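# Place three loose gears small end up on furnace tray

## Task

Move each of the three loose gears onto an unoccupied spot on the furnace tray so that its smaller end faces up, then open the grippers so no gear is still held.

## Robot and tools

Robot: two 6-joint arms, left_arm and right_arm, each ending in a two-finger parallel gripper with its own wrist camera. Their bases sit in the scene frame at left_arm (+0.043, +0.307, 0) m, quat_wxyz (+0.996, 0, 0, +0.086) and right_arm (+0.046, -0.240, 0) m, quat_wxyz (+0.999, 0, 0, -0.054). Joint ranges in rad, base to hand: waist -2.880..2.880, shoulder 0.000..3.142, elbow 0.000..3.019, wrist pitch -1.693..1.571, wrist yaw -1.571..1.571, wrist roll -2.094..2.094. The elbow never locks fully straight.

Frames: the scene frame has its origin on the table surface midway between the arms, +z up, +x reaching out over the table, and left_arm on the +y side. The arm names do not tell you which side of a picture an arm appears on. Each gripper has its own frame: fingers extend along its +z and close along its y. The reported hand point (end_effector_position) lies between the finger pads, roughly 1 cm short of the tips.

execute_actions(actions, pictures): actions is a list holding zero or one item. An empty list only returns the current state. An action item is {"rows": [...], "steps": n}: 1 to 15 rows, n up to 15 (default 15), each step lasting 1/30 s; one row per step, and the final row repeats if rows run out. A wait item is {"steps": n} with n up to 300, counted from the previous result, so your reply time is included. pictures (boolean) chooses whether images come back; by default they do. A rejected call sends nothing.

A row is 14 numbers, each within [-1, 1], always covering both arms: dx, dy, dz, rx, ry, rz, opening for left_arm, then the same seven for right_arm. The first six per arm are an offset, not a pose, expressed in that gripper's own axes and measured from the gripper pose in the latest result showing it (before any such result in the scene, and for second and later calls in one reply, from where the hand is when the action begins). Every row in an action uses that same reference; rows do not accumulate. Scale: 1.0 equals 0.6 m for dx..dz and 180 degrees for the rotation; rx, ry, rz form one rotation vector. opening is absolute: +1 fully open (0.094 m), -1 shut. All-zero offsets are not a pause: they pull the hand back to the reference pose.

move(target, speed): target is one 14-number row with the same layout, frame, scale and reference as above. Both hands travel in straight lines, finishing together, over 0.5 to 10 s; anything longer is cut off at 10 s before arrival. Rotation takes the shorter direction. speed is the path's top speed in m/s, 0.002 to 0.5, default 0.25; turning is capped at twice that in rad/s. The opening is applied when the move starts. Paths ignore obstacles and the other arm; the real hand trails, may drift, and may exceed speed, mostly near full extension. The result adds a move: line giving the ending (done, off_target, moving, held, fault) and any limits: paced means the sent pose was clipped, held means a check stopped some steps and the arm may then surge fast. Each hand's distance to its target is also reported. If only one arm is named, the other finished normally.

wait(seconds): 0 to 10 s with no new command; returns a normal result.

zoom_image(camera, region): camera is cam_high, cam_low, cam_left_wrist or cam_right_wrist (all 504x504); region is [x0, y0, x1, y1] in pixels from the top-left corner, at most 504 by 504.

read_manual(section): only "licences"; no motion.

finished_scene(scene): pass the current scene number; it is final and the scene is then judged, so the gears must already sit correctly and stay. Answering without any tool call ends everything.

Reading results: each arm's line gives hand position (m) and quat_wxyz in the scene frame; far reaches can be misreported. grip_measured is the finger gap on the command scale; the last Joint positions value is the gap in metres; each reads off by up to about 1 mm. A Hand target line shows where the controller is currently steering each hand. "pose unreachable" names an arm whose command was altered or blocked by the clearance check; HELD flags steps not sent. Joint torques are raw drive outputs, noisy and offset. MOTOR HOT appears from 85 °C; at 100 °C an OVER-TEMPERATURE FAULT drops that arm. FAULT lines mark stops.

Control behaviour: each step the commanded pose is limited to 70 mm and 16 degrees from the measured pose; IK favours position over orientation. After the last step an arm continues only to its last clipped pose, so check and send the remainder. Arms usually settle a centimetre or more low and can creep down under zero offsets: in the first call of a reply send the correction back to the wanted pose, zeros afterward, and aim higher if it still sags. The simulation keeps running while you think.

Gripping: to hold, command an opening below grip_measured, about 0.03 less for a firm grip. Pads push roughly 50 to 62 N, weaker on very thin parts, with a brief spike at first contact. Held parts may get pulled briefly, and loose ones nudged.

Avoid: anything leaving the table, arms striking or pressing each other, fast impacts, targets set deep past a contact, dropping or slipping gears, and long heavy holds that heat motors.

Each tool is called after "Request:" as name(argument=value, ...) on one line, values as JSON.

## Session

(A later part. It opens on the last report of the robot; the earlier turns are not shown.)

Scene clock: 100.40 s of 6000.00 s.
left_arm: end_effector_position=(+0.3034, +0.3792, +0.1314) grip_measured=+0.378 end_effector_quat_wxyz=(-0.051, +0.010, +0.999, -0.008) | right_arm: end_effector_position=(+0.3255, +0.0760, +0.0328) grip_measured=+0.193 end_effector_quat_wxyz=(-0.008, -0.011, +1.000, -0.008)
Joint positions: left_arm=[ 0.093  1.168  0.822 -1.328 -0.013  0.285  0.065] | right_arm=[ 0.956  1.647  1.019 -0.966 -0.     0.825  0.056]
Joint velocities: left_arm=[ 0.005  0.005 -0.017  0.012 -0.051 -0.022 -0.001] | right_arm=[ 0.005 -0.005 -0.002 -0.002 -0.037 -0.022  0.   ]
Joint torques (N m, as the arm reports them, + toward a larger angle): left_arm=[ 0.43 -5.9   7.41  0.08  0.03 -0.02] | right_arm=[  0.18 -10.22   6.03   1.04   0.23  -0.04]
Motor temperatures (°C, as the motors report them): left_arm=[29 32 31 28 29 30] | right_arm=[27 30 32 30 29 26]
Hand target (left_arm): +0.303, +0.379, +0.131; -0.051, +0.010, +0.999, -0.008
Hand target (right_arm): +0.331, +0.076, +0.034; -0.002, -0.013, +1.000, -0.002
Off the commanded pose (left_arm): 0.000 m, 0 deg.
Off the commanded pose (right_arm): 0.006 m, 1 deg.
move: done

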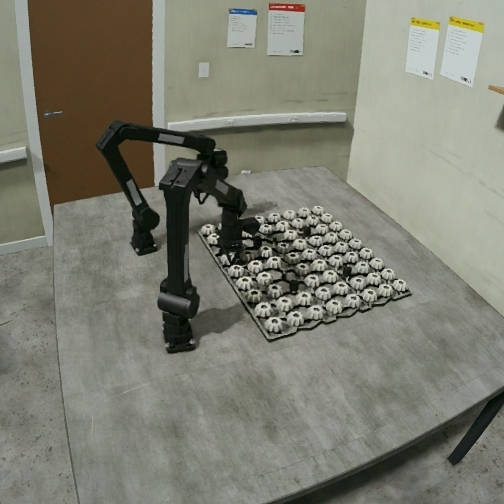

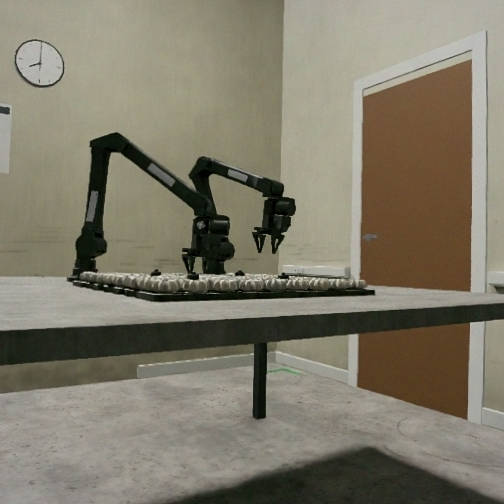

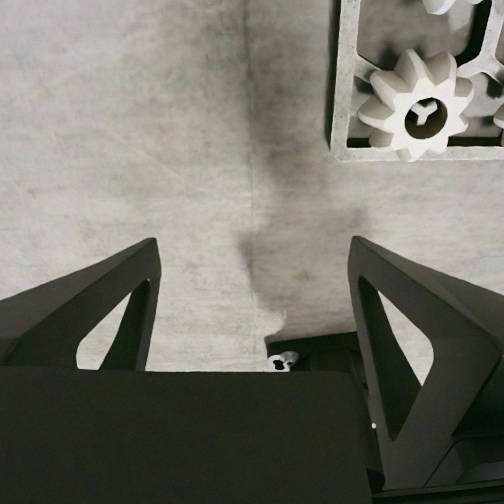

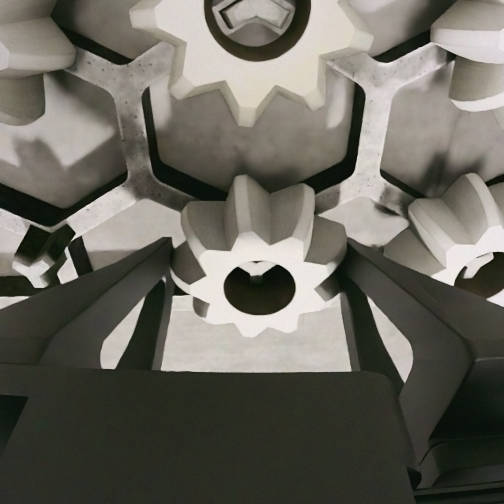

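Request:
move(target=[0, 0, 0, 0, 0, 0, 0.38, -0.005, 0.005, 0.012, 0, 0, 0, 0.1], speed=0.03)

Request:
execute_actions(actions=[{"rows": [[0,0,0,0,0,0,0.38,0,0,0,0,0,0,0.37]], "steps": 12}])

Scene clock: 103.07 s of 6000.00 s.
left_arm: end_effector_position=(+0.3034, +0.3792, +0.1314) grip_measured=+0.378 end_effector_quat_wxyz=(-0.051, +0.010, +0.999, -0.008) | right_arm: end_effector_position=(+0.3253, +0.0758, +0.0299) grip_measured=+0.193 end_effector_quat_wxyz=(-0.010, -0.012, +1.000, -0.010)
Joint positions: left_arm=[ 0.093  1.168  0.822 -1.328 -0.013  0.285  0.065] | right_arm=[ 0.956  1.654  1.019 -0.964 -0.     0.825  0.056]
Joint velocities: left_arm=[ 0.015  0.005  0.012 -0.002  0.037  0.066 -0.001] | right_arm=[-0.024  0.015 -0.002  0.007 -0.095  0.022  0.   ]
Joint torques (N m, as the arm reports them, + toward a larger angle): left_arm=[ 0.46 -5.89  7.42  0.07  0.02 -0.02] | right_arm=[ 0.95 -9.81  6.23  1.23  0.22  0.1 ]
Motor temperatures (°C, as the motors report them): left_arm=[29 32 31 28 29 30] | right_arm=[27 30 32 30 29 26]
Hand target (left_arm): +0.303, +0.379, +0.131; -0.051, +0.010, +0.999, -0.008
Hand target (right_arm): +0.328, +0.079, +0.026; -0.008, -0.011, +1.000, -0.008
Off the commanded pose (left_arm): 0.000 m, 0 deg.
Off the commanded pose (right_arm): 0.006 m, 0 deg.
move: done

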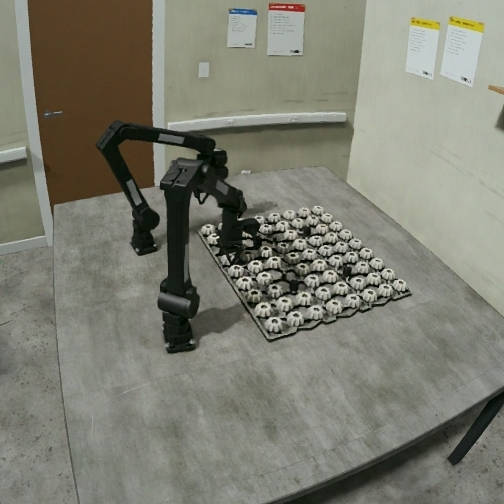

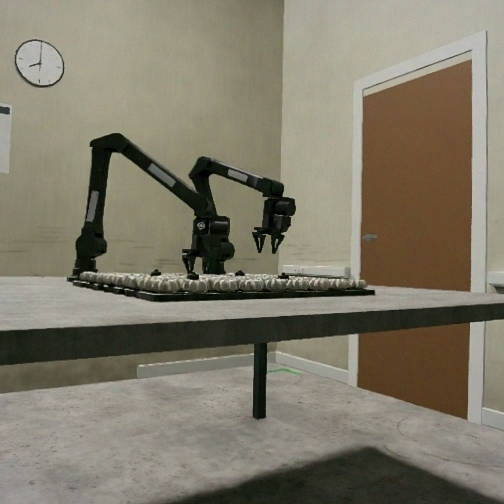

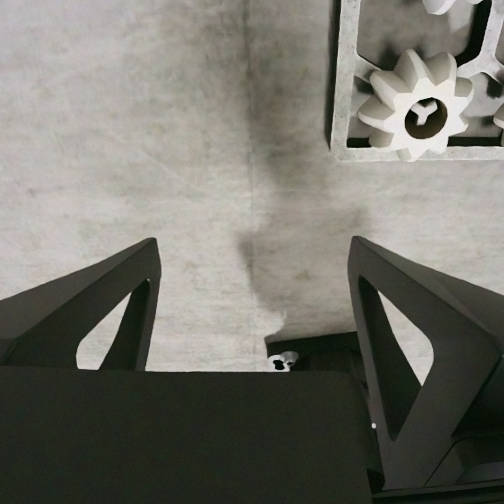

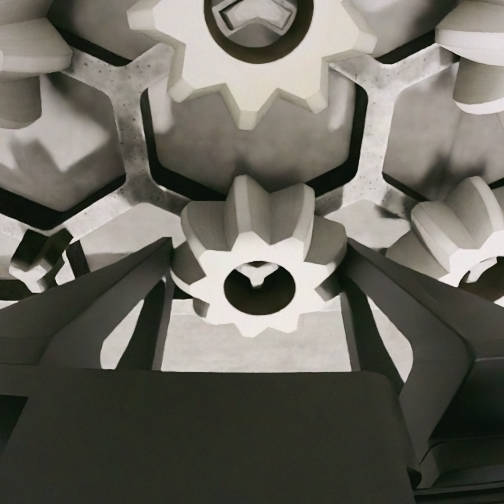

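Scene clock: 103.47 s of 6000.00 s.
left_arm: end_effector_position=(+0.3034, +0.3792, +0.1314) grip_measured=+0.378 end_effector_quat_wxyz=(-0.051, +0.010, +0.999, -0.008) | right_arm: end_effector_position=(+0.3252, +0.0759, +0.0299) grip_measured=+0.369 end_effector_quat_wxyz=(-0.010, -0.012, +1.000, -0.010)
Joint positions: left_arm=[ 0.093  1.168  0.822 -1.328 -0.013  0.285  0.065] | right_arm=[ 0.956  1.654  1.019 -0.964 -0.001  0.825  0.064]
Joint velocities: left_arm=[-0.024  0.005 -0.017  0.002  0.037  0.007  0.   ] | right_arm=[-0.005 -0.005 -0.007  0.012  0.007  0.051  0.   ]
Joint torques (N m, as the arm reports them, + toward a larger angle): left_arm=[ 0.42 -5.89  7.41  0.08  0.02 -0.02] | right_arm=[  0.56 -10.62   5.9    0.54   0.19   0.09]
Motor temperatures (°C, as the motors report them): left_arm=[29 32 31 28 29 30] | right_arm=[27 30 32 30 29 26]
Hand target (left_arm): +0.303, +0.379, +0.131; -0.051, +0.010, +0.999, -0.008
Hand target (right_arm): +0.325, +0.076, +0.030; -0.010, -0.012, +1.000, -0.010
Off the commanded pose (left_arm): 0.000 m, 0 deg.
Off the commanded pose (right_arm): 0.000 m, 0 deg.
Steps of this call (steps 1 to 12: all 12 steps of this action). Readings (end_effector_position):
1: left_arm (+0.3034, +0.3792, +0.1314) | right_arm (+0.3252, +0.0759, +0.0299)
2: left_arm (+0.3034, +0.3792, +0.1314) | right_arm (+0.3252, +0.0759, +0.0299)
4: left_arm (+0.3034, +0.3792, +0.1314) | right_arm (+0.3252, +0.0759, +0.0299)
8: left_arm (+0.3034, +0.3792, +0.1314) | right_arm (+0.3252, +0.0759, +0.0299)
12: the state above

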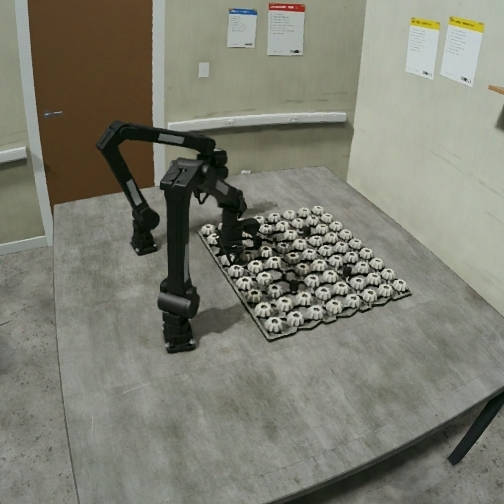

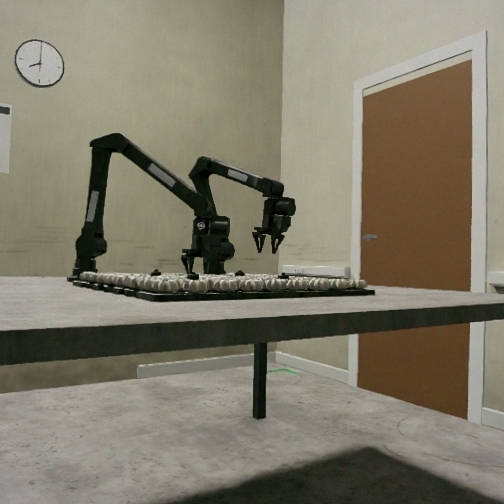

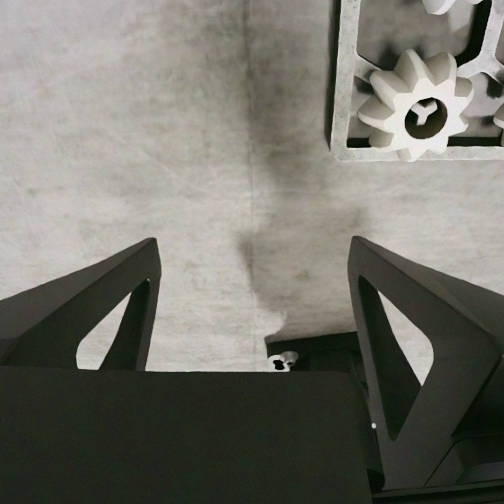

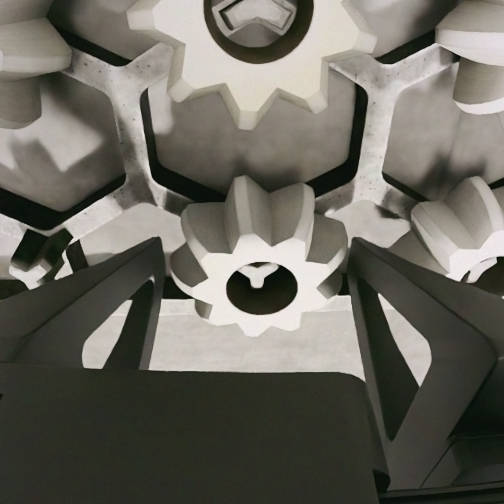

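Request:
move(target=[0, 0, 0, 0, 0, 0, 0.38, -0.025, 0.028, -0.09, 0, 0, 0, 0.4], speed=0.06)

Request:
move(target=[0, 0, 0, 0, 0, 0, 0.38, -0.025, 0.028, -0.12, 0, 0, 0, 0.4], speed=0.1)

Scene clock: 108.77 s of 6000.00 s.
left_arm: end_effector_position=(+0.3034, +0.3792, +0.1314) grip_measured=+0.378 end_effector_quat_wxyz=(-0.051, +0.010, +0.999, -0.008) | right_arm: end_effector_position=(+0.3250, +0.0763, +0.0570) grip_measured=+0.399 end_effector_quat_wxyz=(-0.032, -0.012, +0.999, -0.033)
Joint positions: left_arm=[ 0.093  1.168  0.822 -1.328 -0.013  0.285  0.065] | right_arm=[ 0.956  1.65   1.096 -1.109 -0.003  0.825  0.066]
Joint velocities: left_arm=[ 0.005 -0.005  0.012 -0.002 -0.022 -0.022 -0.   ] | right_arm=[-0.024 -0.015 -0.022 -0.002 -0.022 -0.022  0.   ]
Joint torques (N m, as the arm reports them, + toward a larger angle): left_arm=[ 0.41 -5.93  7.41  0.07  0.03 -0.02] | right_arm=[  1.15 -12.31   9.88   0.08   0.29   0.11]
Motor temperatures (°C, as the motors report them): left_arm=[29 32 31 28 29 30] | right_arm=[27 31 32 30 29 26]
Hand target (left_arm): +0.303, +0.379, +0.131; -0.051, +0.010, +0.999, -0.008
Hand target (right_arm): +0.340, +0.094, +0.083; -0.010, -0.012, +1.000, -0.010
Off the commanded pose (left_arm): 0.000 m, 0 deg.
Off the commanded pose (right_arm): 0.035 m, 4 deg.
After step 90, 0.97 s passed at rest.
move: off_target (right_arm)

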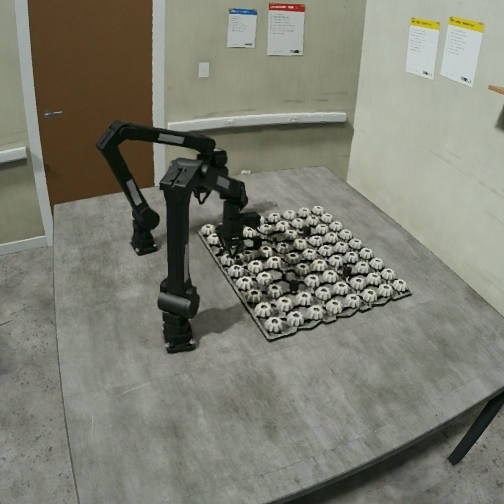

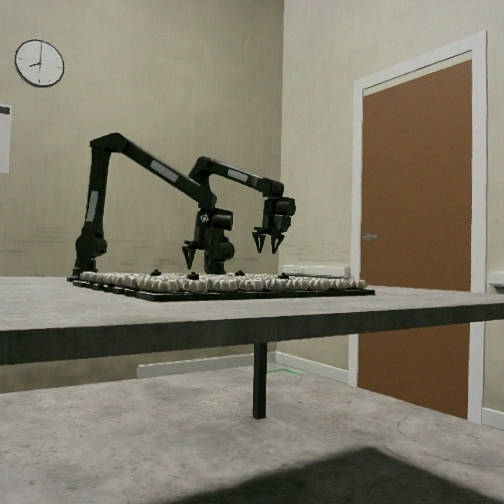

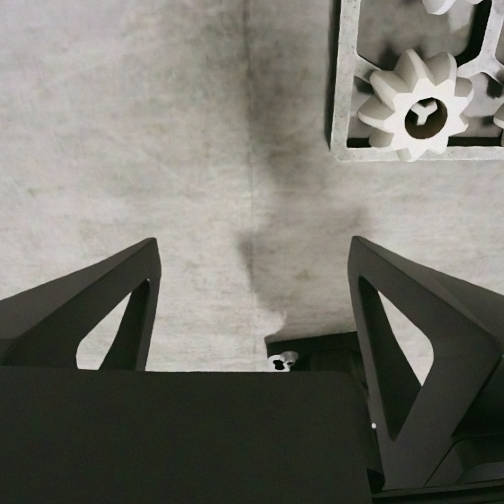

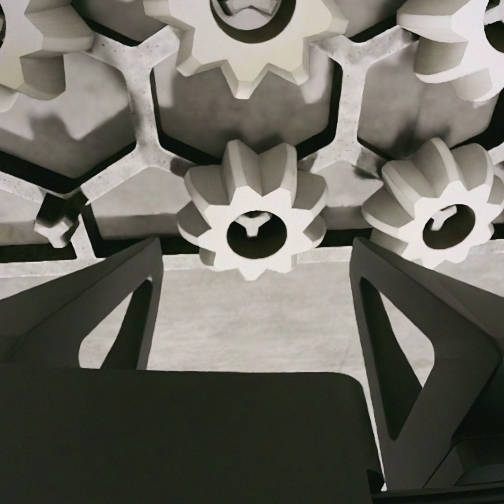

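Scene clock: 109.87 s of 6000.00 s.
left_arm: end_effector_position=(+0.3034, +0.3792, +0.1314) grip_measured=+0.378 end_effector_quat_wxyz=(-0.051, +0.010, +0.999, -0.008) | right_arm: end_effector_position=(+0.3311, +0.0832, +0.1021) grip_measured=+0.399 end_effector_quat_wxyz=(-0.051, -0.012, +0.997, -0.054)
Joint positions: left_arm=[ 0.093  1.168  0.822 -1.328 -0.013  0.285  0.065] | right_arm=[ 0.956  1.65   1.225 -1.295 -0.003  0.825  0.066]
Joint velocities: left_arm=[ 0.005  0.005  0.002 -0.012 -0.007  0.007  0.   ] | right_arm=[-0.015  0.005 -0.002  0.002  0.007  0.007 -0.   ]
Joint torques (N m, as the arm reports them, + toward a larger angle): left_arm=[ 0.44 -5.89  7.42  0.07  0.03 -0.02] | right_arm=[  1.41 -12.02  10.23  -0.16   0.17   0.1 ]
Motor temperatures (°C, as the motors report them): left_arm=[29 32 31 28 29 30] | right_arm=[27 31 32 30 29 26]
Hand target (left_arm): +0.303, +0.379, +0.131; -0.051, +0.010, +0.999, -0.008
Hand target (right_arm): +0.343, +0.099, +0.126; -0.032, -0.012, +0.999, -0.033
Off the commanded pose (left_arm): 0.000 m, 0 deg.
Off the commanded pose (right_arm): 0.031 m, 3 deg.
move: off_target (right_arm)

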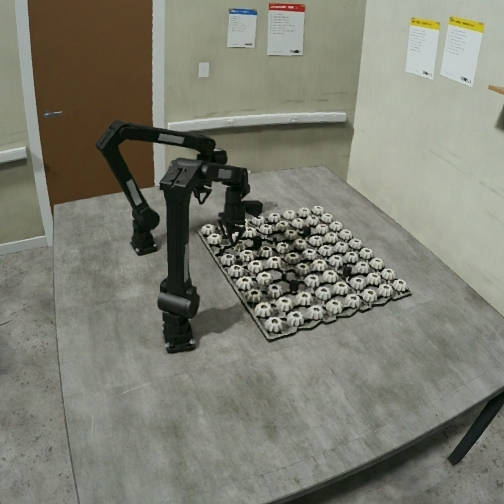

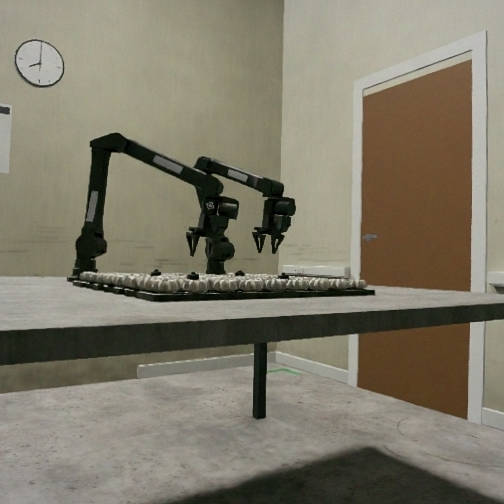

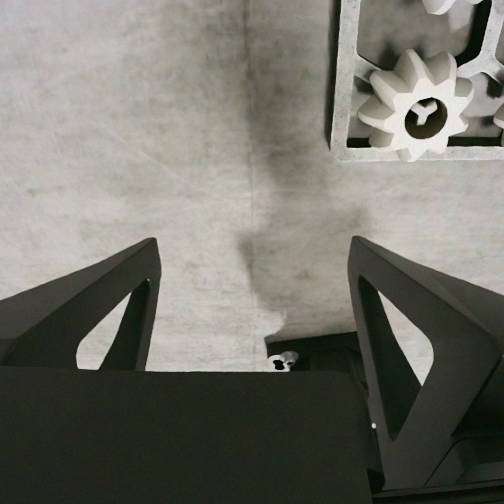

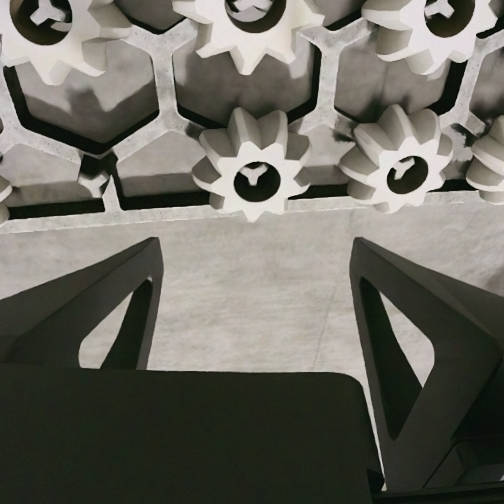

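Request:
finished_scene(scene=2)

The scene is finished: the task was done.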